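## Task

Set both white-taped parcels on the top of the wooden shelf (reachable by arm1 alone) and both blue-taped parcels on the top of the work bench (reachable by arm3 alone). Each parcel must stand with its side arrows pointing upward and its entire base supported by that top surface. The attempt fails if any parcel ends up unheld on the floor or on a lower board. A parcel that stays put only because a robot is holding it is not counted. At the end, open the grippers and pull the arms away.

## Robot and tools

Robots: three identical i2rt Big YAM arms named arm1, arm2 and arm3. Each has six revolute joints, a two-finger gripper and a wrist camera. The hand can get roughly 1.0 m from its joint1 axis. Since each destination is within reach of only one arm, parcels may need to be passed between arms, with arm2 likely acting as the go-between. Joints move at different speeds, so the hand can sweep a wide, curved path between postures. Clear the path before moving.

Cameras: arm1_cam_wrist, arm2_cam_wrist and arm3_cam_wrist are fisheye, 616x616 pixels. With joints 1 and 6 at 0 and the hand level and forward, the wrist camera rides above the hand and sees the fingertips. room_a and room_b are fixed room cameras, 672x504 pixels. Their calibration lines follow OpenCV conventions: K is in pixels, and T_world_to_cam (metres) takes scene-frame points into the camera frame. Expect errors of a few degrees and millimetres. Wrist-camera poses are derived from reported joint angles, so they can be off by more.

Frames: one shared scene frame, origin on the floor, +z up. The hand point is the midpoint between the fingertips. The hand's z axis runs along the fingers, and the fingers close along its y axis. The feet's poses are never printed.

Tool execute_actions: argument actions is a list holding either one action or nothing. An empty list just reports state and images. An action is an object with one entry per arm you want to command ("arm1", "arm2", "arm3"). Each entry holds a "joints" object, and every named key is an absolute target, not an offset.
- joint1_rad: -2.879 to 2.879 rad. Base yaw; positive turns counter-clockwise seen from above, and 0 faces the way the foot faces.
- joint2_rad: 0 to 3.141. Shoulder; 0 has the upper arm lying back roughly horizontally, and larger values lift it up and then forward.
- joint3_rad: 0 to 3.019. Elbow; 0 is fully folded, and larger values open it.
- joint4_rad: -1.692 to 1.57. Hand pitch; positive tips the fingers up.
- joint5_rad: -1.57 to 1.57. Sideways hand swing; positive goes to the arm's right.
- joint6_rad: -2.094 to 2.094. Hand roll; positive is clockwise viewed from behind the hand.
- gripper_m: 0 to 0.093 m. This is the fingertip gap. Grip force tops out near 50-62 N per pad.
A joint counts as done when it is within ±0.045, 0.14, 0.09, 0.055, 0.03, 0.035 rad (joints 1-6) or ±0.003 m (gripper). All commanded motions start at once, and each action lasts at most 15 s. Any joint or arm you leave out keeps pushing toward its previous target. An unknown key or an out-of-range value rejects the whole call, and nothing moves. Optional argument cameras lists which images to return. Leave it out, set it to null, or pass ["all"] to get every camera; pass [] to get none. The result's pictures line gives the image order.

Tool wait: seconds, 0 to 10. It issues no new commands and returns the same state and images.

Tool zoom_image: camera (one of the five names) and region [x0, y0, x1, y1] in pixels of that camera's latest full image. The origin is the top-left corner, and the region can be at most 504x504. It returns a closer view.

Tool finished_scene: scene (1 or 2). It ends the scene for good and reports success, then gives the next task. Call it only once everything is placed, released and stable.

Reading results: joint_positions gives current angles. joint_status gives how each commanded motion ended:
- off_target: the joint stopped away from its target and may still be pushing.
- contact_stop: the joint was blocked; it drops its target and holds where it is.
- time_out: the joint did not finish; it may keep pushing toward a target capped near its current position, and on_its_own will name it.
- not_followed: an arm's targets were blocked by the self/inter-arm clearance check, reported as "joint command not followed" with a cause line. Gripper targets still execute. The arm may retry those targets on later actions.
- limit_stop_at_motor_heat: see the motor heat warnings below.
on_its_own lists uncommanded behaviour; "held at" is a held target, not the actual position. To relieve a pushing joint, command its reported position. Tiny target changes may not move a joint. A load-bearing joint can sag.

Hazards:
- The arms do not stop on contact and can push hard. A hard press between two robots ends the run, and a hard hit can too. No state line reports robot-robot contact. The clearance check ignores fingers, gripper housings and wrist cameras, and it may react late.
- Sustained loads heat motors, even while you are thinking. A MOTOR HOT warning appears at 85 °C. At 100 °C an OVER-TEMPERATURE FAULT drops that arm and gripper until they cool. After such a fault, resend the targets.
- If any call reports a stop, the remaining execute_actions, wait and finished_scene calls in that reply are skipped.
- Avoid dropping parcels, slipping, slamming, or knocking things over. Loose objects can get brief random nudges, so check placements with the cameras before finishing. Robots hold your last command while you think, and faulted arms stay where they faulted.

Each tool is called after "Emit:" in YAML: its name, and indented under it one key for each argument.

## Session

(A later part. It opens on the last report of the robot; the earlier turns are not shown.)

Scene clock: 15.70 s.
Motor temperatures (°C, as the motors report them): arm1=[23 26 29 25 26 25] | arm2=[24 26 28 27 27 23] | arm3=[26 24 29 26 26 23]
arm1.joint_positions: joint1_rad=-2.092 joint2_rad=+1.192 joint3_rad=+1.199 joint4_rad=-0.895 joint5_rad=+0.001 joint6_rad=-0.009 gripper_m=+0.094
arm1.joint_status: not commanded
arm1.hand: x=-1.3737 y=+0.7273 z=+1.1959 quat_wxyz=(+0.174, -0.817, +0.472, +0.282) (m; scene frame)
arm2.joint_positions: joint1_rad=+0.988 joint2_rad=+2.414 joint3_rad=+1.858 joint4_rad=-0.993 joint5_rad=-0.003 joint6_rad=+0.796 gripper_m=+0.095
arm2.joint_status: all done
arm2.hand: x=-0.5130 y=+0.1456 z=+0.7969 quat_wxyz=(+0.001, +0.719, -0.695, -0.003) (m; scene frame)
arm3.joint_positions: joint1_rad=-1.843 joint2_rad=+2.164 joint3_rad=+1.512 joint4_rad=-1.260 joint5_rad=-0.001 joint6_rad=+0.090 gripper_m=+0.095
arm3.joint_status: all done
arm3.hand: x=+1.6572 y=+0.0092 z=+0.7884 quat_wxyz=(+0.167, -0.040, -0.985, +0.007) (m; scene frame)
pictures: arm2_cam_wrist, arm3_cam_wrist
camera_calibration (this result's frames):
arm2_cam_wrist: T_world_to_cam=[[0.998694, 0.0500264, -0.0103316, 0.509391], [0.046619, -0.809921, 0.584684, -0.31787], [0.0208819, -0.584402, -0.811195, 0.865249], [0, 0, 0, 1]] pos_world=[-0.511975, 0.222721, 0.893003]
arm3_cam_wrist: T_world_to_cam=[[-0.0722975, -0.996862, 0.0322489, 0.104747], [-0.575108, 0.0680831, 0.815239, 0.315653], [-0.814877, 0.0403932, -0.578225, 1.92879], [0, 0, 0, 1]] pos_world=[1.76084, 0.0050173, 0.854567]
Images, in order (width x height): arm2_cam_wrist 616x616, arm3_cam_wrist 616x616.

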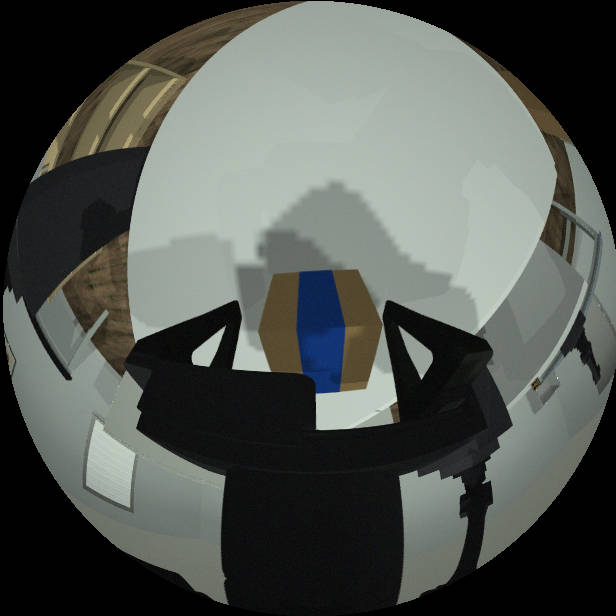

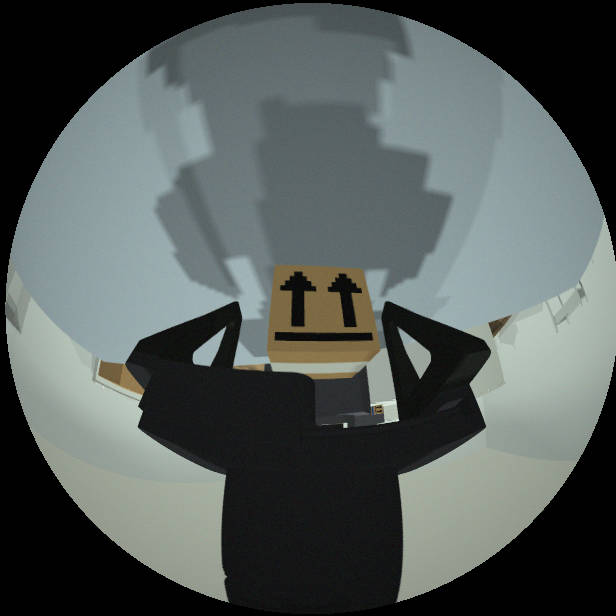

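Emit:
execute_actions:
  actions:
    - {"arm2":{"joints":{"gripper_m":0.03}},"arm3":{"joints":{"gripper_m":0.03}}}
  cameras: []

Emit:
execute_actions:
  actions:
    - {"arm2":{"joints":{"joint2_rad":2.2,"joint4_rad":-1.2}},"arm3":{"joints":{"joint2_rad":1.3,"joint3_rad":1.0,"joint4_rad":-1.0}}}
  cameras: []

Emit:
execute_actions:
  actions:
    - {"arm2":{"joints":{"joint1_rad":-0.73,"joint6_rad":0.7}},"arm3":{"joints":{"joint1_rad":-0.3}}}

Scene clock: 17.00 s.
Motor temperatures (°C, as the motors report them): arm1=[23 26 29 25 26 25] | arm2=[24 26 28 27 27 23] | arm3=[26 24 29 26 26 23]
arm1.joint_positions: joint1_rad=-2.092 joint2_rad=+1.192 joint3_rad=+1.199 joint4_rad=-0.895 joint5_rad=+0.001 joint6_rad=-0.009 gripper_m=+0.094
arm1.joint_status: not commanded
arm1.hand: x=-1.3737 y=+0.7273 z=+1.1959 quat_wxyz=(+0.174, -0.817, +0.472, +0.282) (m; scene frame)
arm2.joint_positions: joint1_rad=+0.988 joint2_rad=+2.414 joint3_rad=+1.858 joint4_rad=-0.992 joint5_rad=-0.002 joint6_rad=+0.796 gripper_m=+0.049
arm2.joint_status: gripper_m off_target (ended at +0.049, target +0.030)
arm2.hand: x=-0.5130 y=+0.1457 z=+0.7969 quat_wxyz=(+0.001, +0.719, -0.695, -0.004) (m; scene frame)
arm3.joint_positions: joint1_rad=-1.843 joint2_rad=+2.164 joint3_rad=+1.512 joint4_rad=-1.260 joint5_rad=-0.001 joint6_rad=+0.091 gripper_m=+0.049
arm3.joint_status: gripper_m off_target (ended at +0.049, target +0.030)
arm3.hand: x=+1.6572 y=+0.0092 z=+0.7884 quat_wxyz=(+0.167, -0.040, -0.985, +0.007) (m; scene frame)
pictures: none
No camera images: the call's "cameras" was empty. Leave "cameras" out to get every camera's image.

Scene clock: 18.57 s.
Motor temperatures (°C, as the motors report them): arm1=[23 26 29 25 26 25] | arm2=[24 27 28 27 27 23] | arm3=[26 24 29 26 26 23]
arm1.joint_positions: joint1_rad=-2.092 joint2_rad=+1.192 joint3_rad=+1.199 joint4_rad=-0.895 joint5_rad=+0.001 joint6_rad=-0.009 gripper_m=+0.094
arm1.joint_status: not commanded
arm1.hand: x=-1.3737 y=+0.7273 z=+1.1959 quat_wxyz=(+0.174, -0.817, +0.472, +0.282) (m; scene frame)
arm2.joint_positions: joint1_rad=+0.988 joint2_rad=+2.187 joint3_rad=+1.844 joint4_rad=-1.186 joint5_rad=-0.002 joint6_rad=+0.796 gripper_m=+0.049
arm2.joint_status: all done
arm2.hand: x=-0.5046 y=+0.1380 z=+0.9391 quat_wxyz=(+0.001, +0.719, -0.695, -0.013) (m; scene frame)
arm3.joint_positions: joint1_rad=-1.843 joint2_rad=+1.289 joint3_rad=+0.998 joint4_rad=-1.013 joint5_rad=-0.001 joint6_rad=+0.091 gripper_m=+0.049
arm3.joint_status: all done
arm3.hand: x=+1.5575 y=+0.0080 z=+1.0109 quat_wxyz=(-0.136, -0.041, -0.990, -0.008) (m; scene frame)
pictures: none
No camera images: the call's "cameras" was empty. Leave "cameras" out to get every camera's image.

Scene clock: 20.57 s.
Motor temperatures (°C, as the motors report them): arm1=[23 26 29 25 26 25] | arm2=[24 27 28 26 27 23] | arm3=[26 24 29 26 26 23]
arm1.joint_positions: joint1_rad=-2.092 joint2_rad=+1.192 joint3_rad=+1.199 joint4_rad=-0.895 joint5_rad=+0.001 joint6_rad=-0.009 gripper_m=+0.094
arm1.joint_status: not commanded
arm1.hand: x=-1.3737 y=+0.7273 z=+1.1959 quat_wxyz=(+0.174, -0.817, +0.472, +0.282) (m; scene frame)
arm2.joint_positions: joint1_rad=-0.742 joint2_rad=+2.187 joint3_rad=+1.844 joint4_rad=-1.186 joint5_rad=+0.002 joint6_rad=+0.707 gripper_m=+0.049
arm2.joint_status: all done
arm2.hand: x=+0.5091 y=+0.1016 z=+0.9508 quat_wxyz=(-0.022, -0.018, -1.000, -0.008) (m; scene frame)
arm3.joint_positions: joint1_rad=-0.300 joint2_rad=+1.297 joint3_rad=+0.998 joint4_rad=-1.006 joint5_rad=-0.001 joint6_rad=+0.092 gripper_m=+0.049
arm3.joint_status: all done
arm3.hand: x=+1.1533 y=+0.4190 z=+1.0065 quat_wxyz=(-0.092, +0.661, -0.738, -0.096) (m; scene frame)
pictures: arm1_cam_wrist, arm2_cam_wrist, arm3_cam_wrist, room_a, room_b
camera_calibration (this result's frames):
arm1_cam_wrist: T_world_to_cam=[[0.863209, 0.504327, 0.0228985, 0.789116], [0.504785, -0.861509, -0.0547288, 1.39239], [-0.00787396, 0.0588012, -0.998239, 1.26367], [0, 0, 0, 1]] pos_world=[-1.37408, 0.727276, 1.31958]
arm2_cam_wrist: T_world_to_cam=[[-0.019123, -0.999631, -0.0193026, 0.125807], [-0.834759, 0.0053372, 0.55059, -0.0928303], [-0.550284, 0.0266419, -0.834552, 1.19394], [0, 0, 0, 1]] pos_world=[0.581923, 0.0944475, 1.04995]
arm3_cam_wrist: T_world_to_cam=[[0.994239, -0.106516, -0.0119717, -1.08879], [-0.0958664, -0.933627, 0.345181, 0.160237], [-0.0479445, -0.342045, -0.93846, 1.26609], [0, 0, 0, 1]] pos_world=[1.15858, 0.466687, 1.11983]
Images, in order (width x height): arm1_cam_wrist 616x616, arm2_cam_wrist 616x616, arm3_cam_wrist 616x616, room_a 672x504, room_b 672x504.

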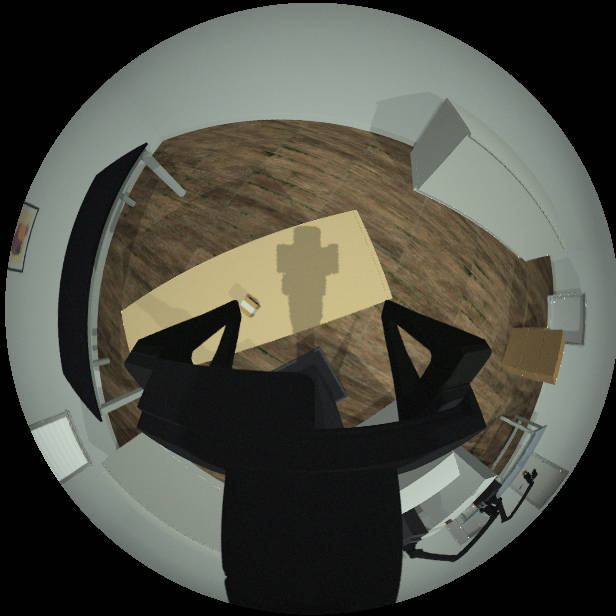

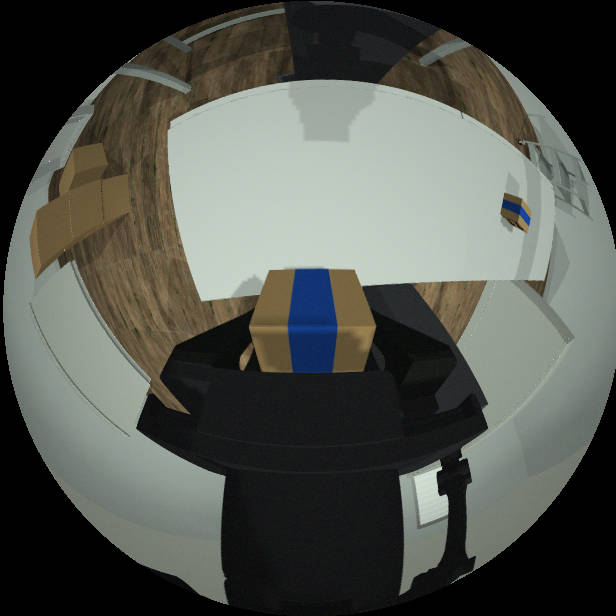

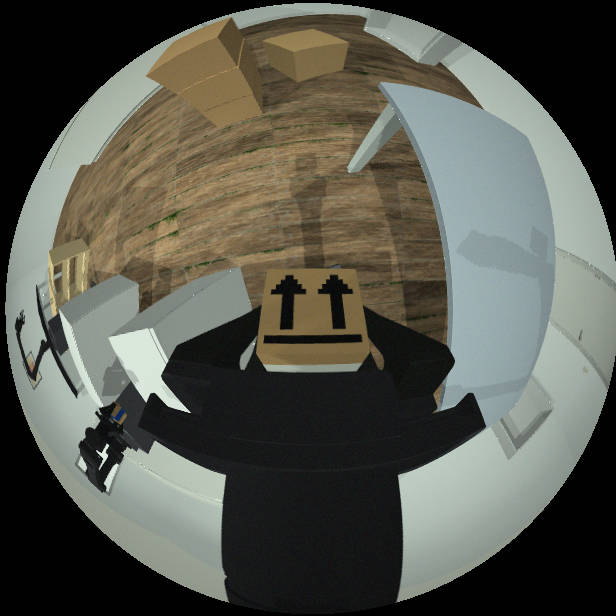

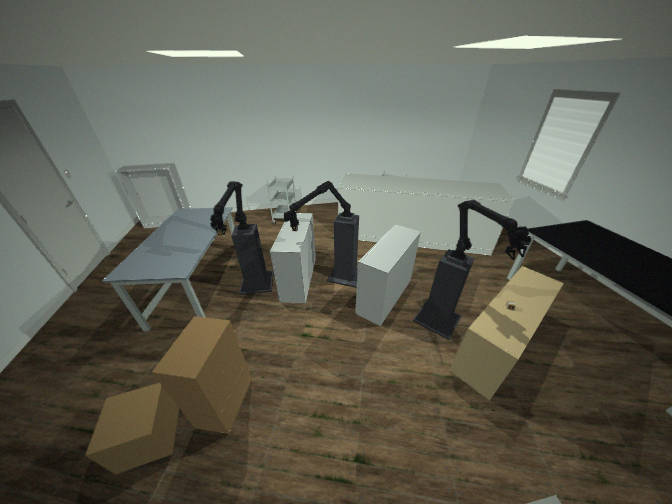

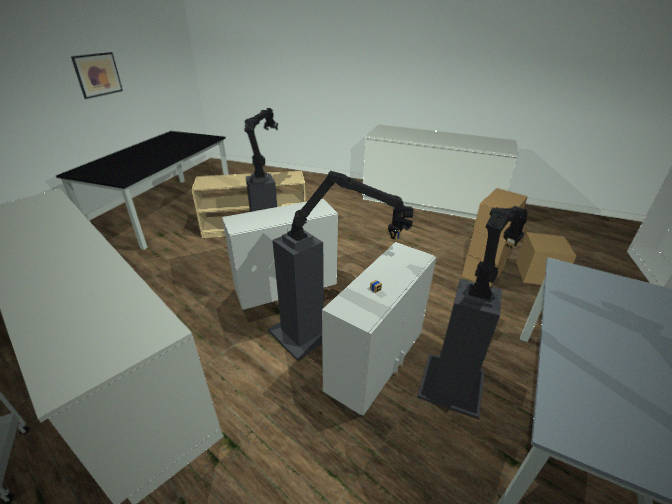

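Emit:
execute_actions:
  actions:
    - {"arm2":{"joints":{"joint1_rad":-0.8,"joint2_rad":2.4,"joint4_rad":-1.02}}}
  cameras: ["room_b","arm2_cam_wrist"]

Emit:
zoom_image:
  camera: "room_b"
  region: [340, 200, 460, 300]

Scene clock: 22.10 s.
Motor temperatures (°C, as the motors report them): arm1=[23 26 29 25 26 25] | arm2=[24 27 28 26 27 23] | arm3=[26 24 29 26 26 23]
arm1.joint_positions: joint1_rad=-2.092 joint2_rad=+1.192 joint3_rad=+1.199 joint4_rad=-0.895 joint5_rad=+0.001 joint6_rad=-0.009 gripper_m=+0.094
arm1.joint_status: not commanded
arm1.hand: x=-1.3737 y=+0.7273 z=+1.1959 quat_wxyz=(+0.174, -0.817, +0.472, +0.282) (m; scene frame)
arm2.joint_positions: joint1_rad=-0.803 joint2_rad=+2.412 joint3_rad=+1.843 joint4_rad=-1.034 joint5_rad=+0.000 joint6_rad=+0.706 gripper_m=+0.049
arm2.joint_status: all done
arm2.hand: x=+0.5328 y=+0.0657 z=+0.8063 quat_wxyz=(+0.007, -0.049, -0.999, +0.015) (m; scene frame)
arm3.joint_positions: joint1_rad=-0.300 joint2_rad=+1.297 joint3_rad=+0.998 joint4_rad=-1.006 joint5_rad=-0.001 joint6_rad=+0.092 gripper_m=+0.049
arm3.joint_status: not commanded
arm3.hand: x=+1.1533 y=+0.4190 z=+1.0065 quat_wxyz=(-0.092, +0.661, -0.738, -0.096) (m; scene frame)
pictures: arm2_cam_wrist, room_b
camera_calibration (this result's frames):
arm2_cam_wrist: T_world_to_cam=[[-0.0813017, -0.996351, 0.0259614, 0.0840007], [-0.798104, 0.080683, 0.597093, -0.0551739], [-0.597009, 0.0278248, -0.801752, 1.08572], [0, 0, 0, 1]] pos_world=[0.610981, 0.0579358, 0.901244]
Images, in order (width x height): arm2_cam_wrist 616x616, room_b 672x504.

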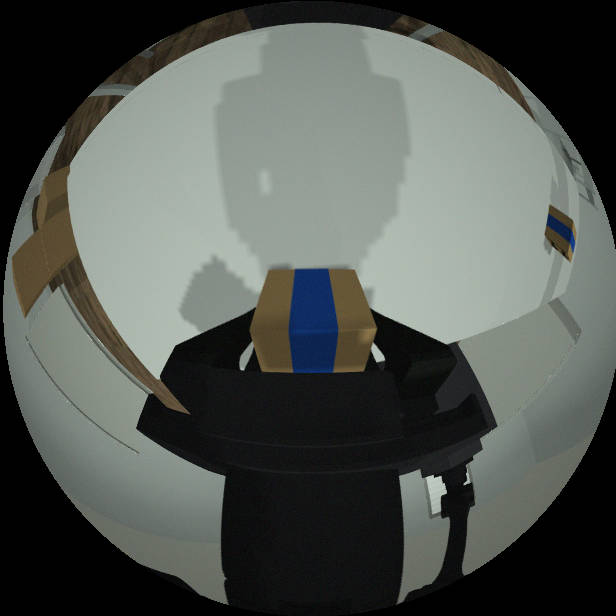

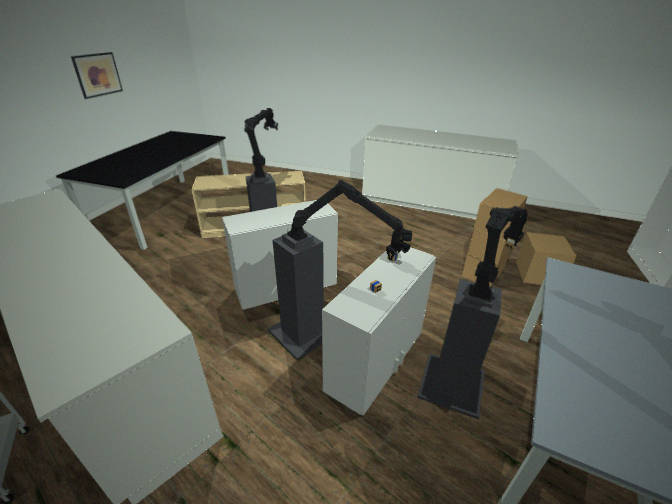

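Region (340, 200, 460, 300) of room_b's 672x504 image, scaled by 4.200, with more detail than that image has.

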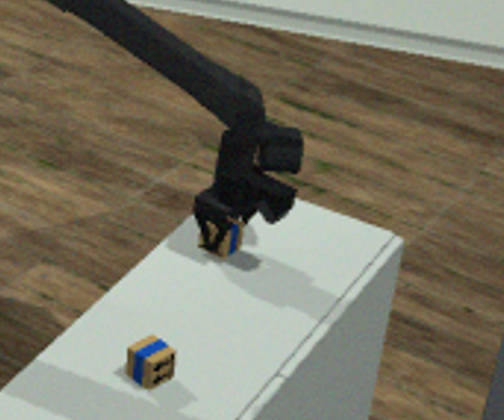

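Emit:
execute_actions:
  actions:
    - {"arm2":{"joints":{"joint2_rad":2.44,"joint4_rad":-0.97}}}
  cameras: ["arm2_cam_wrist"]

Scene clock: 23.03 s.
Motor temperatures (°C, as the motors report them): arm1=[23 26 29 25 26 25] | arm2=[24 27 28 26 27 23] | arm3=[26 24 29 26 26 23]
arm1.joint_positions: joint1_rad=-2.092 joint2_rad=+1.192 joint3_rad=+1.199 joint4_rad=-0.895 joint5_rad=+0.001 joint6_rad=-0.009 gripper_m=+0.094
arm1.joint_status: not commanded
arm1.hand: x=-1.3737 y=+0.7273 z=+1.1959 quat_wxyz=(+0.174, -0.817, +0.472, +0.282) (m; scene frame)
arm2.joint_positions: joint1_rad=-0.803 joint2_rad=+2.418 joint3_rad=+1.843 joint4_rad=-0.985 joint5_rad=+0.000 joint6_rad=+0.706 gripper_m=+0.049
arm2.joint_status: all done
arm2.hand: x=+0.5414 y=+0.0716 z=+0.8020 quat_wxyz=(-0.010, -0.049, -0.999, +0.002) (m; scene frame)
arm3.joint_positions: joint1_rad=-0.300 joint2_rad=+1.297 joint3_rad=+0.998 joint4_rad=-1.006 joint5_rad=-0.001 joint6_rad=+0.092 gripper_m=+0.049
arm3.joint_status: not commanded
arm3.hand: x=+1.1533 y=+0.4190 z=+1.0065 quat_wxyz=(-0.092, +0.661, -0.738, -0.096) (m; scene frame)
pictures: arm2_cam_wrist
camera_calibration (this result's frames):
arm2_cam_wrist: T_world_to_cam=[[-0.0811208, -0.996704, -0.000988377, 0.112214], [-0.818436, 0.0660457, 0.570789, -0.0131046], [-0.568842, 0.0471118, -0.821096, 1.08611], [0, 0, 0, 1]] pos_world=[0.616201, 0.0615408, 0.899389]
Images, in order (width x height): arm2_cam_wrist 616x616.

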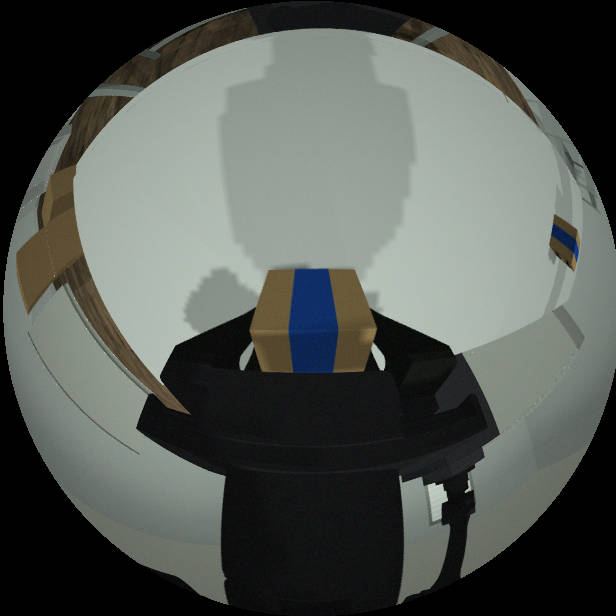

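Emit:
execute_actions:
  actions:
    - {"arm2":{"joints":{"joint2_rad":2.47}}}
  cameras: []

Emit:
execute_actions:
  actions:
    - {"arm2":{"joints":{"gripper_m":0.093}}}
  cameras: ["arm2_cam_wrist"]

Emit:
execute_actions:
  actions:
    - {"arm2":{"joints":{"joint2_rad":1.2,"joint6_rad":0}},"arm3":{"joints":{"joint2_rad":1.8,"joint3_rad":0.75,"joint4_rad":1.07,"joint6_rad":0}}}
  cameras: []

Emit:
execute_actions:
  actions:
    - {"arm2":{"joints":{"joint1_rad":0.2}},"arm3":{"joints":{"joint1_rad":1.51}}}
  cameras: []

Emit:
execute_actions:
  actions:
    - {"arm3":{"joints":{"joint2_rad":2.1}}}
  cameras: ["arm3_cam_wrist","room_b"]

Scene clock: 24.83 s.
Motor temperatures (°C, as the motors report them): arm1=[23 26 29 25 26 25] | arm2=[24 28 28 26 27 23] | arm3=[26 24 29 26 26 23]
arm1.joint_positions: joint1_rad=-2.092 joint2_rad=+1.192 joint3_rad=+1.199 joint4_rad=-0.895 joint5_rad=+0.001 joint6_rad=-0.009 gripper_m=+0.094
arm1.joint_status: not commanded
arm1.hand: x=-1.3737 y=+0.7273 z=+1.1959 quat_wxyz=(+0.174, -0.817, +0.472, +0.282) (m; scene frame)
arm2.joint_positions: joint1_rad=-0.803 joint2_rad=+2.429 joint3_rad=+1.843 joint4_rad=-0.983 joint5_rad=+0.000 joint6_rad=+0.706 gripper_m=+0.049
arm2.joint_status: all done
arm2.hand: x=+0.5397 y=+0.0703 z=+0.7953 quat_wxyz=(-0.007, -0.048, -0.999, +0.004) (m; scene frame)
arm3.joint_positions: joint1_rad=-0.300 joint2_rad=+1.297 joint3_rad=+0.998 joint4_rad=-1.006 joint5_rad=-0.001 joint6_rad=+0.092 gripper_m=+0.049
arm3.joint_status: not commanded
arm3.hand: x=+1.1533 y=+0.4190 z=+1.0065 quat_wxyz=(-0.092, +0.661, -0.738, -0.096) (m; scene frame)
pictures: none
No camera images: the call's "cameras" was empty. Leave "cameras" out to get every camera's image.

Scene clock: 25.53 s.
Motor temperatures (°C, as the motors report them): arm1=[23 26 30 25 26 25] | arm2=[24 28 28 26 27 23] | arm3=[26 24 29 26 26 23]
arm1.joint_positions: joint1_rad=-2.092 joint2_rad=+1.192 joint3_rad=+1.199 joint4_rad=-0.895 joint5_rad=+0.001 joint6_rad=-0.009 gripper_m=+0.094
arm1.joint_status: not commanded
arm1.hand: x=-1.3737 y=+0.7273 z=+1.1959 quat_wxyz=(+0.174, -0.817, +0.472, +0.282) (m; scene frame)
arm2.joint_positions: joint1_rad=-0.806 joint2_rad=+2.433 joint3_rad=+1.844 joint4_rad=-0.978 joint5_rad=+0.005 joint6_rad=+0.706 gripper_m=+0.093
arm2.joint_status: all done
arm2.hand: x=+0.5414 y=+0.0686 z=+0.7927 quat_wxyz=(-0.009, -0.050, -0.999, +0.005) (m; scene frame)
arm3.joint_positions: joint1_rad=-0.300 joint2_rad=+1.297 joint3_rad=+0.998 joint4_rad=-1.006 joint5_rad=-0.001 joint6_rad=+0.092 gripper_m=+0.049
arm3.joint_status: not commanded
arm3.hand: x=+1.1533 y=+0.4190 z=+1.0065 quat_wxyz=(-0.092, +0.661, -0.738, -0.096) (m; scene frame)
pictures: arm2_cam_wrist
camera_calibration (this result's frames):
arm2_cam_wrist: T_world_to_cam=[[-0.0835367, -0.996483, 0.00664161, 0.104487], [-0.816732, 0.0722835, 0.572472, -0.0102731], [-0.570939, 0.0423981, -0.819897, 1.07916], [0, 0, 0, 1]] pos_world=[0.616473, 0.0591075, 0.889988]
Images, in order (width x height): arm2_cam_wrist 616x616.

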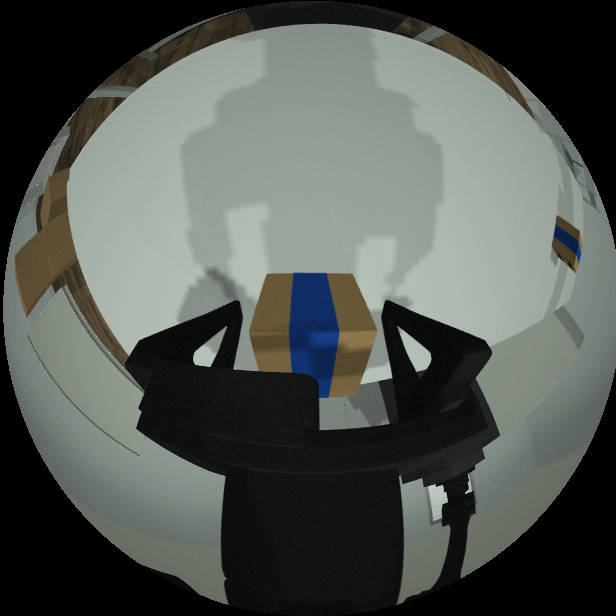

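Scene clock: 27.57 s.
Motor temperatures (°C, as the motors report them): arm1=[23 26 30 25 26 25] | arm2=[24 28 28 27 27 23] | arm3=[26 24 29 26 26 23]
arm1.joint_positions: joint1_rad=-2.092 joint2_rad=+1.192 joint3_rad=+1.199 joint4_rad=-0.895 joint5_rad=+0.001 joint6_rad=-0.009 gripper_m=+0.094
arm1.joint_status: not commanded
arm1.hand: x=-1.3737 y=+0.7273 z=+1.1959 quat_wxyz=(+0.174, -0.817, +0.472, +0.282) (m; scene frame)
arm2.joint_positions: joint1_rad=-0.806 joint2_rad=+1.200 joint3_rad=+1.853 joint4_rad=-0.974 joint5_rad=+0.004 joint6_rad=+0.007 gripper_m=+0.093
arm2.joint_status: all done
arm2.hand: x=+0.3788 y=-0.0299 z=+1.5870 quat_wxyz=(-0.561, +0.242, -0.773, -0.170) (m; scene frame)
arm3.joint_positions: joint1_rad=-0.300 joint2_rad=+1.809 joint3_rad=+0.731 joint4_rad=+1.048 joint5_rad=-0.001 joint6_rad=+0.010 gripper_m=+0.049
arm3.joint_status: all done
arm3.hand: x=+1.1571 y=+0.6086 z=+0.9817 quat_wxyz=(-0.496, +0.501, -0.513, -0.489) (m; scene frame)
pictures: none
No camera images: the call's "cameras" was empty. Leave "cameras" out to get every camera's image.

Scene clock: 29.50 s.
Motor temperatures (°C, as the motors report them): arm1=[23 26 30 25 26 26] | arm2=[24 28 29 27 27 23] | arm3=[26 25 29 26 26 23]
arm1.joint_positions: joint1_rad=-2.092 joint2_rad=+1.192 joint3_rad=+1.199 joint4_rad=-0.895 joint5_rad=+0.001 joint6_rad=-0.009 gripper_m=+0.094
arm1.joint_status: not commanded
arm1.hand: x=-1.3737 y=+0.7273 z=+1.1959 quat_wxyz=(+0.174, -0.817, +0.472, +0.282) (m; scene frame)
arm2.joint_positions: joint1_rad=+0.195 joint2_rad=+1.201 joint3_rad=+1.853 joint4_rad=-0.974 joint5_rad=+0.002 joint6_rad=+0.006 gripper_m=+0.093
arm2.joint_status: all done
arm2.hand: x=-0.0374 y=+0.1795 z=+1.5801 quat_wxyz=(-0.405, +0.586, -0.565, -0.416) (m; scene frame)
arm3.joint_positions: joint1_rad=+1.514 joint2_rad=+1.809 joint3_rad=+0.739 joint4_rad=+1.048 joint5_rad=+0.000 joint6_rad=+0.009 gripper_m=+0.049
arm3.joint_status: all done
arm3.hand: x=+0.5536 y=-0.1298 z=+0.9803 quat_wxyz=(+0.081, +0.713, +0.077, -0.692) (m; scene frame)
pictures: none
No camera images: the call's "cameras" was empty. Leave "cameras" out to get every camera's image.

Scene clock: 30.70 s.
Motor temperatures (°C, as the motors report them): arm1=[23 26 30 25 26 26] | arm2=[24 27 29 27 27 23] | arm3=[26 25 29 26 26 23]
arm1.joint_positions: joint1_rad=-2.092 joint2_rad=+1.192 joint3_rad=+1.199 joint4_rad=-0.895 joint5_rad=+0.001 joint6_rad=-0.009 gripper_m=+0.094
arm1.joint_status: not commanded
arm1.hand: x=-1.3737 y=+0.7273 z=+1.1959 quat_wxyz=(+0.174, -0.817, +0.472, +0.282) (m; scene frame)
arm2.joint_positions: joint1_rad=+0.195 joint2_rad=+1.201 joint3_rad=+1.853 joint4_rad=-0.974 joint5_rad=+0.002 joint6_rad=+0.006 gripper_m=+0.093
arm2.joint_status: not commanded
arm2.hand: x=-0.0374 y=+0.1795 z=+1.5801 quat_wxyz=(-0.405, +0.586, -0.565, -0.416) (m; scene frame)
arm3.joint_positions: joint1_rad=+1.514 joint2_rad=+2.109 joint3_rad=+0.739 joint4_rad=+1.062 joint5_rad=+0.000 joint6_rad=+0.007 gripper_m=+0.049
arm3.joint_status: all done
arm3.hand: x=+0.5757 y=-0.1246 z=+0.8105 quat_wxyz=(+0.068, +0.804, +0.088, -0.584) (m; scene frame)
pictures: arm3_cam_wrist, room_b
camera_calibration (this result's frames):
arm3_cam_wrist: T_world_to_cam=[[-0.214795, 0.976657, -0.00204803, 0.248225], [0.784562, 0.171299, -0.595919, 0.0585811], [-0.581657, -0.129607, -0.803042, 1.09249], [0, 0, 0, 1]] pos_world=[0.642813, -0.11087, 0.912735]
Images, in order (width x height): arm3_cam_wrist 616x616, room_b 672x504.

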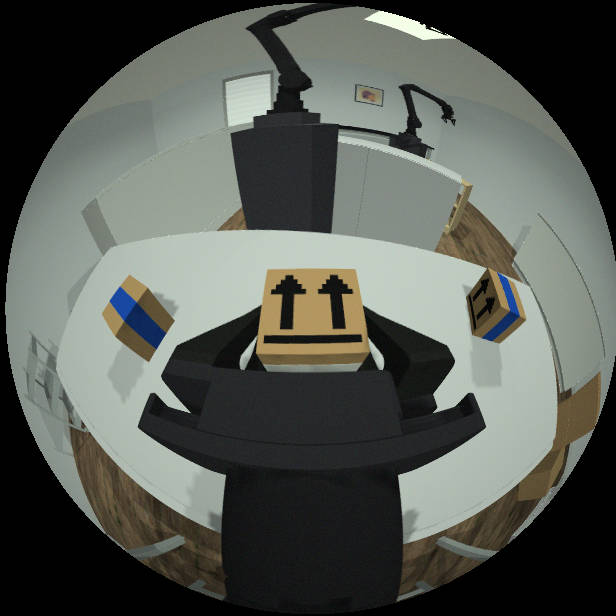

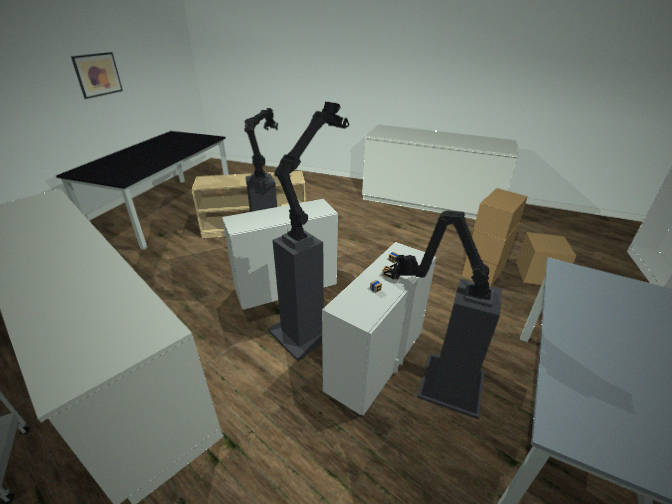

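Emit:
execute_actions:
  actions:
    - {"arm3":{"joints":{"joint2_rad":2.155}}}
  cameras: []

Emit:
execute_actions:
  actions:
    - {"arm3":{"joints":{"gripper_m":0.093}}}
  cameras: ["arm3_cam_wrist"]

Emit:
execute_actions:
  actions:
    - {"arm3":{"joints":{"joint2_rad":1.6,"joint3_rad":1.0}}}
  cameras: []

Emit:
execute_actions:
  actions:
    - {"arm3":{"joints":{"joint1_rad":1.18,"joint2_rad":1.95,"joint3_rad":1.63,"joint4_rad":-1.22}}}
  cameras: ["arm3_cam_wrist"]

Emit:
execute_actions:
  actions:
    - {"arm3":{"joints":{"joint2_rad":2.165,"joint4_rad":-1.0}}}
  cameras: ["arm3_cam_wrist"]

Scene clock: 32.10 s.
Motor temperatures (°C, as the motors report them): arm1=[23 26 30 25 26 26] | arm2=[24 27 29 27 27 23] | arm3=[26 25 28 26 26 23]
arm1.joint_positions: joint1_rad=-2.092 joint2_rad=+1.192 joint3_rad=+1.199 joint4_rad=-0.895 joint5_rad=+0.001 joint6_rad=-0.009 gripper_m=+0.094
arm1.joint_status: not commanded
arm1.hand: x=-1.3737 y=+0.7273 z=+1.1959 quat_wxyz=(+0.174, -0.817, +0.472, +0.282) (m; scene frame)
arm2.joint_positions: joint1_rad=+0.195 joint2_rad=+1.201 joint3_rad=+1.853 joint4_rad=-0.974 joint5_rad=+0.002 joint6_rad=+0.006 gripper_m=+0.093
arm2.joint_status: not commanded
arm2.hand: x=-0.0374 y=+0.1795 z=+1.5801 quat_wxyz=(-0.405, +0.586, -0.565, -0.416) (m; scene frame)
arm3.joint_positions: joint1_rad=+1.514 joint2_rad=+2.129 joint3_rad=+0.739 joint4_rad=+1.068 joint5_rad=+0.000 joint6_rad=+0.006 gripper_m=+0.049
arm3.joint_status: all done
arm3.hand: x=+0.5785 y=-0.1240 z=+0.8007 quat_wxyz=(+0.067, +0.808, +0.089, -0.578) (m; scene frame)
pictures: none
No camera images: the call's "cameras" was empty. Leave "cameras" out to get every camera's image.

Scene clock: 32.73 s.
Motor temperatures (°C, as the motors report them): arm1=[23 26 30 25 26 26] | arm2=[24 27 29 27 27 23] | arm3=[26 25 28 26 26 23]
arm1.joint_positions: joint1_rad=-2.092 joint2_rad=+1.192 joint3_rad=+1.199 joint4_rad=-0.895 joint5_rad=+0.001 joint6_rad=-0.009 gripper_m=+0.094
arm1.joint_status: not commanded
arm1.hand: x=-1.3737 y=+0.7273 z=+1.1959 quat_wxyz=(+0.174, -0.817, +0.472, +0.282) (m; scene frame)
arm2.joint_positions: joint1_rad=+0.195 joint2_rad=+1.201 joint3_rad=+1.853 joint4_rad=-0.974 joint5_rad=+0.002 joint6_rad=+0.006 gripper_m=+0.093
arm2.joint_status: not commanded
arm2.hand: x=-0.0374 y=+0.1795 z=+1.5801 quat_wxyz=(-0.405, +0.586, -0.565, -0.416) (m; scene frame)
arm3.joint_positions: joint1_rad=+1.514 joint2_rad=+2.138 joint3_rad=+0.739 joint4_rad=+1.068 joint5_rad=+0.000 joint6_rad=+0.006 gripper_m=+0.093
arm3.joint_status: all done
arm3.hand: x=+0.5801 y=-0.1236 z=+0.7956 quat_wxyz=(+0.066, +0.811, +0.089, -0.575) (m; scene frame)
pictures: arm3_cam_wrist
camera_calibration (this result's frames):
arm3_cam_wrist: T_world_to_cam=[[-0.215234, 0.976562, -0.000427219, 0.247107], [0.797597, 0.175538, -0.577083, 0.0240929], [-0.563483, -0.124549, -0.816685, 1.08413], [0, 0, 0, 1]] pos_world=[0.644855, -0.110518, 0.899398]
Images, in order (width x height): arm3_cam_wrist 616x616.

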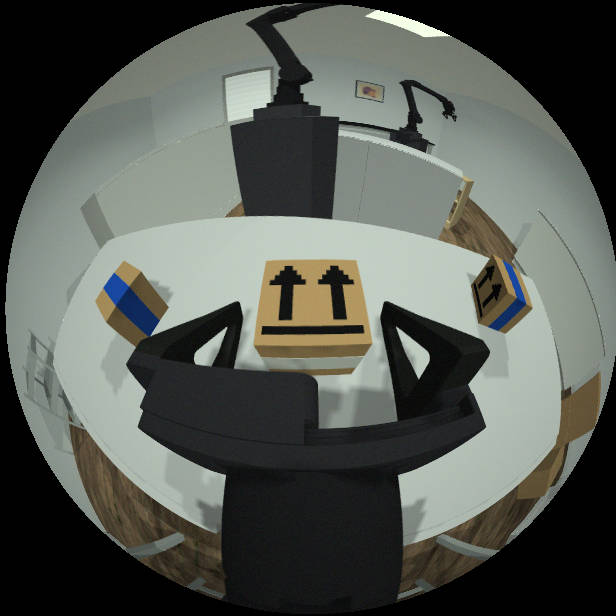

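Scene clock: 34.27 s.
Motor temperatures (°C, as the motors report them): arm1=[23 26 30 25 26 26] | arm2=[24 27 29 27 27 23] | arm3=[26 25 28 26 26 23]
arm1.joint_positions: joint1_rad=-2.092 joint2_rad=+1.192 joint3_rad=+1.199 joint4_rad=-0.895 joint5_rad=+0.001 joint6_rad=-0.009 gripper_m=+0.094
arm1.joint_status: not commanded
arm1.hand: x=-1.3737 y=+0.7273 z=+1.1959 quat_wxyz=(+0.174, -0.817, +0.472, +0.282) (m; scene frame)
arm2.joint_positions: joint1_rad=+0.195 joint2_rad=+1.201 joint3_rad=+1.853 joint4_rad=-0.974 joint5_rad=+0.002 joint6_rad=+0.006 gripper_m=+0.093
arm2.joint_status: not commanded
arm2.hand: x=-0.0374 y=+0.1795 z=+1.5801 quat_wxyz=(-0.405, +0.586, -0.565, -0.416) (m; scene frame)
arm3.joint_positions: joint1_rad=+1.514 joint2_rad=+1.598 joint3_rad=+0.995 joint4_rad=+1.071 joint5_rad=+0.000 joint6_rad=+0.006 gripper_m=+0.093
arm3.joint_status: all done
arm3.hand: x=+0.5250 y=-0.1364 z=+1.2397 quat_wxyz=(+0.098, +0.523, +0.058, -0.845) (m; scene frame)
pictures: none
No camera images: the call's "cameras" was empty. Leave "cameras" out to get every camera's image.

Scene clock: 36.40 s.
Motor temperatures (°C, as the motors report them): arm1=[23 26 30 25 26 26] | arm2=[24 27 29 27 27 23] | arm3=[26 25 29 26 26 23]
arm1.joint_positions: joint1_rad=-2.092 joint2_rad=+1.192 joint3_rad=+1.199 joint4_rad=-0.895 joint5_rad=+0.001 joint6_rad=-0.009 gripper_m=+0.094
arm1.joint_status: not commanded
arm1.hand: x=-1.3737 y=+0.7273 z=+1.1959 quat_wxyz=(+0.174, -0.817, +0.472, +0.282) (m; scene frame)
arm2.joint_positions: joint1_rad=+0.195 joint2_rad=+1.201 joint3_rad=+1.853 joint4_rad=-0.974 joint5_rad=+0.002 joint6_rad=+0.006 gripper_m=+0.093
arm2.joint_status: not commanded
arm2.hand: x=-0.0374 y=+0.1795 z=+1.5801 quat_wxyz=(-0.405, +0.586, -0.565, -0.416) (m; scene frame)
arm3.joint_positions: joint1_rad=+1.180 joint2_rad=+1.938 joint3_rad=+1.601 joint4_rad=-1.210 joint5_rad=+0.000 joint6_rad=+0.006 gripper_m=+0.093
arm3.joint_status: all done
arm3.hand: x=+0.5617 y=+0.0701 z=+0.9260 quat_wxyz=(-0.002, +0.998, -0.058, -0.009) (m; scene frame)
pictures: arm3_cam_wrist
camera_calibration (this result's frames):
arm3_cam_wrist: T_world_to_cam=[[0.113791, 0.993464, 0.00896771, -0.140732], [0.818909, -0.098901, 0.565338, -0.97063], [0.56253, -0.0569869, -0.824811, 0.574776], [0, 0, 0, 1]] pos_world=[0.487543, 0.0765709, 1.02408]
Images, in order (width x height): arm3_cam_wrist 616x616.

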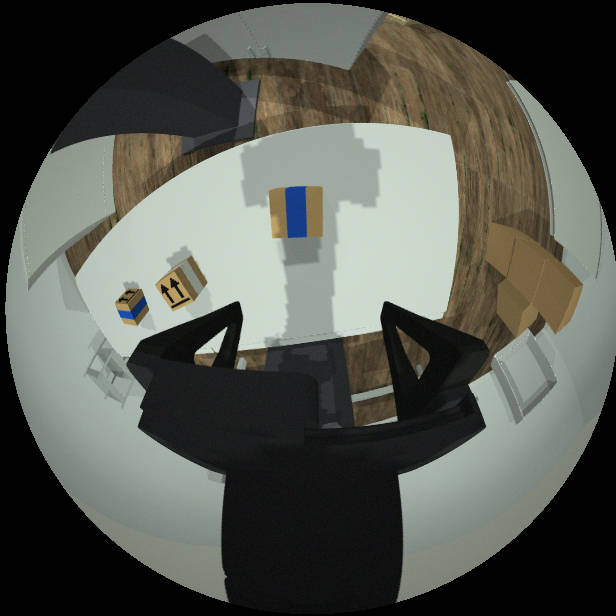

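Scene clock: 37.53 s.
Motor temperatures (°C, as the motors report them): arm1=[23 26 30 25 26 26] | arm2=[24 27 29 27 27 23] | arm3=[26 25 29 26 26 23]
arm1.joint_positions: joint1_rad=-2.092 joint2_rad=+1.192 joint3_rad=+1.199 joint4_rad=-0.895 joint5_rad=+0.001 joint6_rad=-0.009 gripper_m=+0.094
arm1.joint_status: not commanded
arm1.hand: x=-1.3737 y=+0.7273 z=+1.1959 quat_wxyz=(+0.174, -0.817, +0.472, +0.282) (m; scene frame)
arm2.joint_positions: joint1_rad=+0.195 joint2_rad=+1.201 joint3_rad=+1.853 joint4_rad=-0.974 joint5_rad=+0.002 joint6_rad=+0.006 gripper_m=+0.093
arm2.joint_status: not commanded
arm2.hand: x=-0.0374 y=+0.1795 z=+1.5801 quat_wxyz=(-0.405, +0.586, -0.565, -0.416) (m; scene frame)
arm3.joint_positions: joint1_rad=+1.177 joint2_rad=+2.164 joint3_rad=+1.613 joint4_rad=-1.010 joint5_rad=-0.002 joint6_rad=+0.006 gripper_m=+0.093
arm3.joint_status: all done
arm3.hand: x=+0.5325 y=+0.0748 z=+0.7995 quat_wxyz=(+0.000, +0.998, -0.059, -0.002) (m; scene frame)
pictures: arm3_cam_wrist
camera_calibration (this result's frames):
arm3_cam_wrist: T_world_to_cam=[[0.115592, 0.993271, 0.00711904, -0.140359], [0.811269, -0.0985423, 0.576309, -0.879426], [0.573133, -0.0608415, -0.817201, 0.475645], [0, 0, 0, 1]] pos_world=[0.457067, 0.0816924, 0.896518]
Images, in order (width x height): arm3_cam_wrist 616x616.

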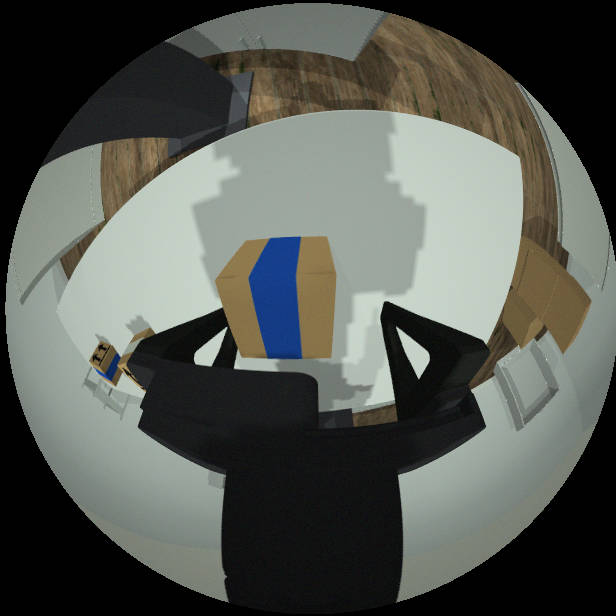

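Emit:
execute_actions:
  actions:
    - {"arm3":{"joints":{"joint1_rad":1.21,"joint4_rad":-0.92,"joint2_rad":2.2}}}
  cameras: ["arm3_cam_wrist"]

Emit:
execute_actions:
  actions:
    - {"arm3":{"joints":{"gripper_m":0.03}}}
  cameras: []

Emit:
execute_actions:
  actions:
    - {"arm3":{"joints":{"joint2_rad":1.95}},"arm2":{"joints":{"joint2_rad":1.95,"joint3_rad":0.96,"joint4_rad":0.97}}}
  cameras: ["arm3_cam_wrist"]

Scene clock: 38.63 s.
Motor temperatures (°C, as the motors report them): arm1=[23 26 30 25 26 26] | arm2=[24 27 29 27 27 23] | arm3=[26 25 29 26 26 23]
arm1.joint_positions: joint1_rad=-2.092 joint2_rad=+1.192 joint3_rad=+1.199 joint4_rad=-0.895 joint5_rad=+0.001 joint6_rad=-0.009 gripper_m=+0.094
arm1.joint_status: not commanded
arm1.hand: x=-1.3737 y=+0.7273 z=+1.1959 quat_wxyz=(+0.174, -0.817, +0.472, +0.282) (m; scene frame)
arm2.joint_positions: joint1_rad=+0.195 joint2_rad=+1.201 joint3_rad=+1.853 joint4_rad=-0.974 joint5_rad=+0.002 joint6_rad=+0.006 gripper_m=+0.093
arm2.joint_status: not commanded
arm2.hand: x=-0.0374 y=+0.1795 z=+1.5801 quat_wxyz=(-0.405, +0.586, -0.565, -0.416) (m; scene frame)
arm3.joint_positions: joint1_rad=+1.208 joint2_rad=+2.180 joint3_rad=+1.613 joint4_rad=-0.932 joint5_rad=-0.002 joint6_rad=+0.006 gripper_m=+0.093
arm3.joint_status: all done
arm3.hand: x=+0.5144 y=+0.0574 z=+0.7904 quat_wxyz=(-0.001, +0.998, -0.044, -0.033) (m; scene frame)
pictures: arm3_cam_wrist
camera_calibration (this result's frames):
arm3_cam_wrist: T_world_to_cam=[[0.0855133, 0.996314, 0.0067598, -0.105342], [0.847796, -0.0763267, 0.524801, -0.840629], [0.523383, -0.0391465, -0.851198, 0.528763], [0, 0, 0, 1]] pos_world=[0.444944, 0.0614904, 0.891958]
Images, in order (width x height): arm3_cam_wrist 616x616.

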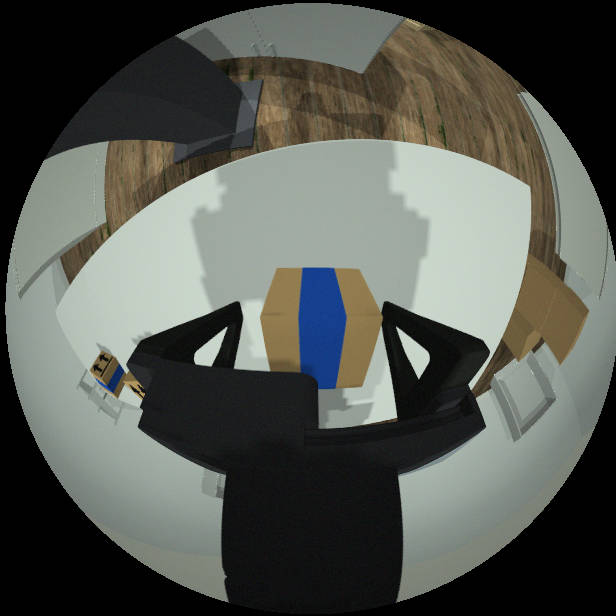

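Scene clock: 39.27 s.
Motor temperatures (°C, as the motors report them): arm1=[23 26 30 25 26 26] | arm2=[24 27 29 27 27 23] | arm3=[26 25 29 26 26 23]
arm1.joint_positions: joint1_rad=-2.092 joint2_rad=+1.192 joint3_rad=+1.199 joint4_rad=-0.895 joint5_rad=+0.001 joint6_rad=-0.009 gripper_m=+0.094
arm1.joint_status: not commanded
arm1.hand: x=-1.3737 y=+0.7273 z=+1.1959 quat_wxyz=(+0.174, -0.817, +0.472, +0.282) (m; scene frame)
arm2.joint_positions: joint1_rad=+0.195 joint2_rad=+1.201 joint3_rad=+1.853 joint4_rad=-0.974 joint5_rad=+0.002 joint6_rad=+0.006 gripper_m=+0.093
arm2.joint_status: not commanded
arm2.hand: x=-0.0374 y=+0.1795 z=+1.5801 quat_wxyz=(-0.405, +0.586, -0.565, -0.416) (m; scene frame)
arm3.joint_positions: joint1_rad=+1.208 joint2_rad=+2.180 joint3_rad=+1.613 joint4_rad=-0.932 joint5_rad=-0.002 joint6_rad=+0.006 gripper_m=+0.049
arm3.joint_status: gripper_m off_target (ended at +0.049, target +0.030)
arm3.hand: x=+0.5144 y=+0.0575 z=+0.7904 quat_wxyz=(-0.001, +0.998, -0.044, -0.033) (m; scene frame)
pictures: none
No camera images: the call's "cameras" was empty. Leave "cameras" out to get every camera's image.

Scene clock: 41.27 s.
Motor temperatures (°C, as the motors report them): arm1=[23 26 30 25 26 26] | arm2=[24 27 29 27 27 23] | arm3=[26 26 30 26 26 23]
arm1.joint_positions: joint1_rad=-2.092 joint2_rad=+1.192 joint3_rad=+1.199 joint4_rad=-0.895 joint5_rad=+0.001 joint6_rad=-0.009 gripper_m=+0.094
arm1.joint_status: not commanded
arm1.hand: x=-1.3737 y=+0.7273 z=+1.1959 quat_wxyz=(+0.174, -0.817, +0.472, +0.282) (m; scene frame)
arm2.joint_positions: joint1_rad=+0.195 joint2_rad=+1.945 joint3_rad=+0.961 joint4_rad=+0.945 joint5_rad=+0.002 joint6_rad=+0.006 gripper_m=+0.093
arm2.joint_status: all done
arm2.hand: x=-0.0386 y=+0.3696 z=+1.0461 quat_wxyz=(-0.480, +0.522, -0.502, -0.495) (m; scene frame)
arm3.joint_positions: joint1_rad=+1.208 joint2_rad=+1.948 joint3_rad=+1.615 joint4_rad=-0.930 joint5_rad=-0.002 joint6_rad=+0.006 gripper_m=+0.049
arm3.joint_status: all done
arm3.hand: x=+0.4876 y=+0.0593 z=+0.9367 quat_wxyz=(-0.006, +0.988, -0.043, -0.150) (m; scene frame)
pictures: arm3_cam_wrist
camera_calibration (this result's frames):
arm3_cam_wrist: T_world_to_cam=[[0.0865869, 0.996225, 0.00626441, -0.106034], [0.946637, -0.0842332, 0.311101, -0.742074], [0.310454, -0.0210072, -0.950356, 0.862993], [0, 0, 0, 1]] pos_world=[0.443736, 0.0612557, 1.05168]
Images, in order (width x height): arm3_cam_wrist 616x616.

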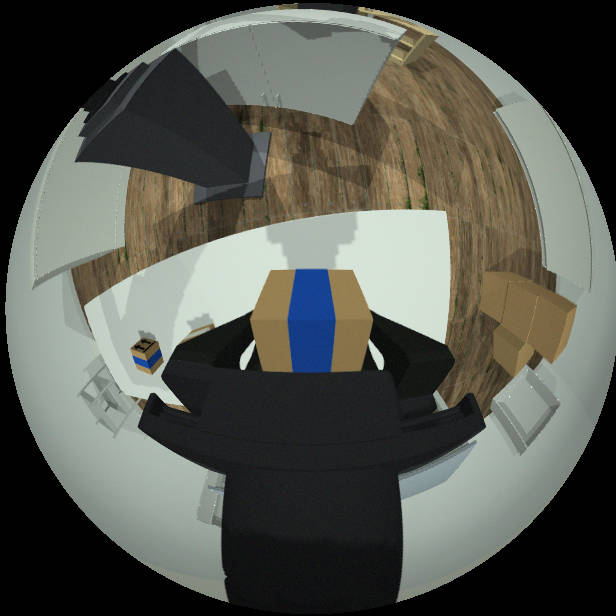

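Emit:
execute_actions:
  actions:
    - {"arm3":{"joints":{"joint1_rad":-1.5}}}
  cameras: []

Emit:
execute_actions:
  actions:
    - {"arm3":{"joints":{"joint2_rad":2.185}},"arm2":{"joints":{"joint1_rad":-1.11,"joint2_rad":2.2}}}
  cameras: ["arm3_cam_wrist","arm2_cam_wrist"]

Scene clock: 44.13 s.
Motor temperatures (°C, as the motors report them): arm1=[23 26 30 25 26 26] | arm2=[24 27 28 27 27 23] | arm3=[26 26 30 26 26 23]
arm1.joint_positions: joint1_rad=-2.092 joint2_rad=+1.192 joint3_rad=+1.199 joint4_rad=-0.895 joint5_rad=+0.001 joint6_rad=-0.009 gripper_m=+0.094
arm1.joint_status: not commanded
arm1.hand: x=-1.3737 y=+0.7273 z=+1.1959 quat_wxyz=(+0.174, -0.817, +0.472, +0.282) (m; scene frame)
arm2.joint_positions: joint1_rad=+0.195 joint2_rad=+1.945 joint3_rad=+0.961 joint4_rad=+0.945 joint5_rad=+0.002 joint6_rad=+0.006 gripper_m=+0.093
arm2.joint_status: not commanded
arm2.hand: x=-0.0386 y=+0.3696 z=+1.0461 quat_wxyz=(-0.480, +0.522, -0.502, -0.495) (m; scene frame)
arm3.joint_positions: joint1_rad=-1.508 joint2_rad=+1.948 joint3_rad=+1.615 joint4_rad=-0.921 joint5_rad=+0.000 joint6_rad=+0.006 gripper_m=+0.049
arm3.joint_status: all done
arm3.hand: x=+1.7689 y=+0.2275 z=+0.9452 quat_wxyz=(-0.158, +0.166, -0.973, -0.028) (m; scene frame)
pictures: none
No camera images: the call's "cameras" was empty. Leave "cameras" out to get every camera's image.

Scene clock: 45.83 s.
Motor temperatures (°C, as the motors report them): arm1=[23 26 30 25 26 26] | arm2=[24 27 28 27 27 23] | arm3=[26 26 30 26 26 23]
arm1.joint_positions: joint1_rad=-2.092 joint2_rad=+1.192 joint3_rad=+1.199 joint4_rad=-0.895 joint5_rad=+0.001 joint6_rad=-0.009 gripper_m=+0.094
arm1.joint_status: not commanded
arm1.hand: x=-1.3737 y=+0.7273 z=+1.1959 quat_wxyz=(+0.174, -0.817, +0.472, +0.282) (m; scene frame)
arm2.joint_positions: joint1_rad=-1.114 joint2_rad=+2.210 joint3_rad=+0.961 joint4_rad=+0.957 joint5_rad=+0.000 joint6_rad=+0.006 gripper_m=+0.093
arm2.joint_status: all done
arm2.hand: x=+0.6173 y=-0.1193 z=+0.8890 quat_wxyz=(-0.594, +0.120, -0.791, -0.086) (m; scene frame)
arm3.joint_positions: joint1_rad=-1.508 joint2_rad=+2.195 joint3_rad=+1.617 joint4_rad=-0.924 joint5_rad=+0.000 joint6_rad=+0.006 gripper_m=+0.049
arm3.joint_status: all done
arm3.hand: x=+1.7444 y=+0.2186 z=+0.7901 quat_wxyz=(-0.037, +0.168, -0.985, -0.006) (m; scene frame)
pictures: arm2_cam_wrist, arm3_cam_wrist
camera_calibration (this result's frames):
arm2_cam_wrist: T_world_to_cam=[[0.299559, -0.95382, 0.0222009, -0.322329], [-0.750126, -0.249837, -0.612285, 0.983868], [0.589556, 0.166762, -0.790325, 0.481555], [0, 0, 0, 1]] pos_world=[0.550678, -0.141941, 0.990149]
arm3_cam_wrist: T_world_to_cam=[[0.333839, -0.942601, 0.00743499, -0.380959], [-0.808011, -0.282091, 0.517245, 1.06842], [-0.485458, -0.178684, -0.855805, 1.68497], [0, 0, 0, 1]] pos_world=[1.80846, 0.243378, 0.892204]
Images, in order (width x height): arm2_cam_wrist 616x616, arm3_cam_wrist 616x616.

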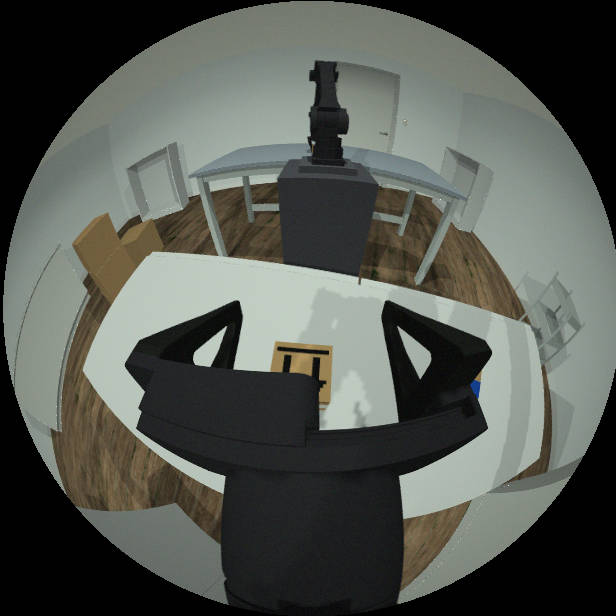

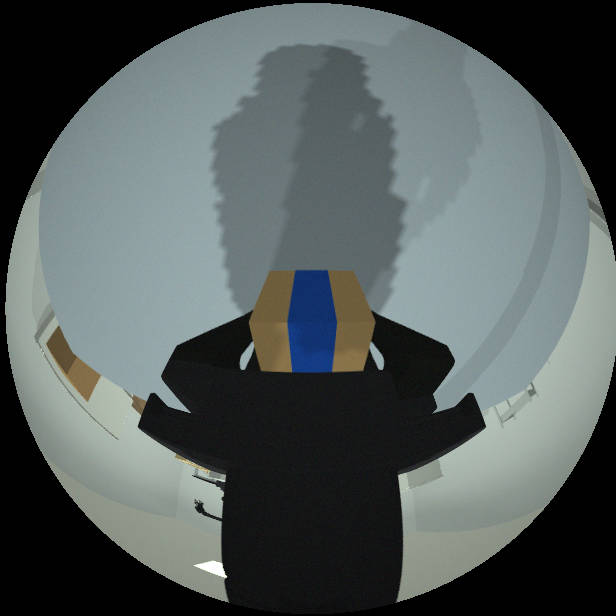

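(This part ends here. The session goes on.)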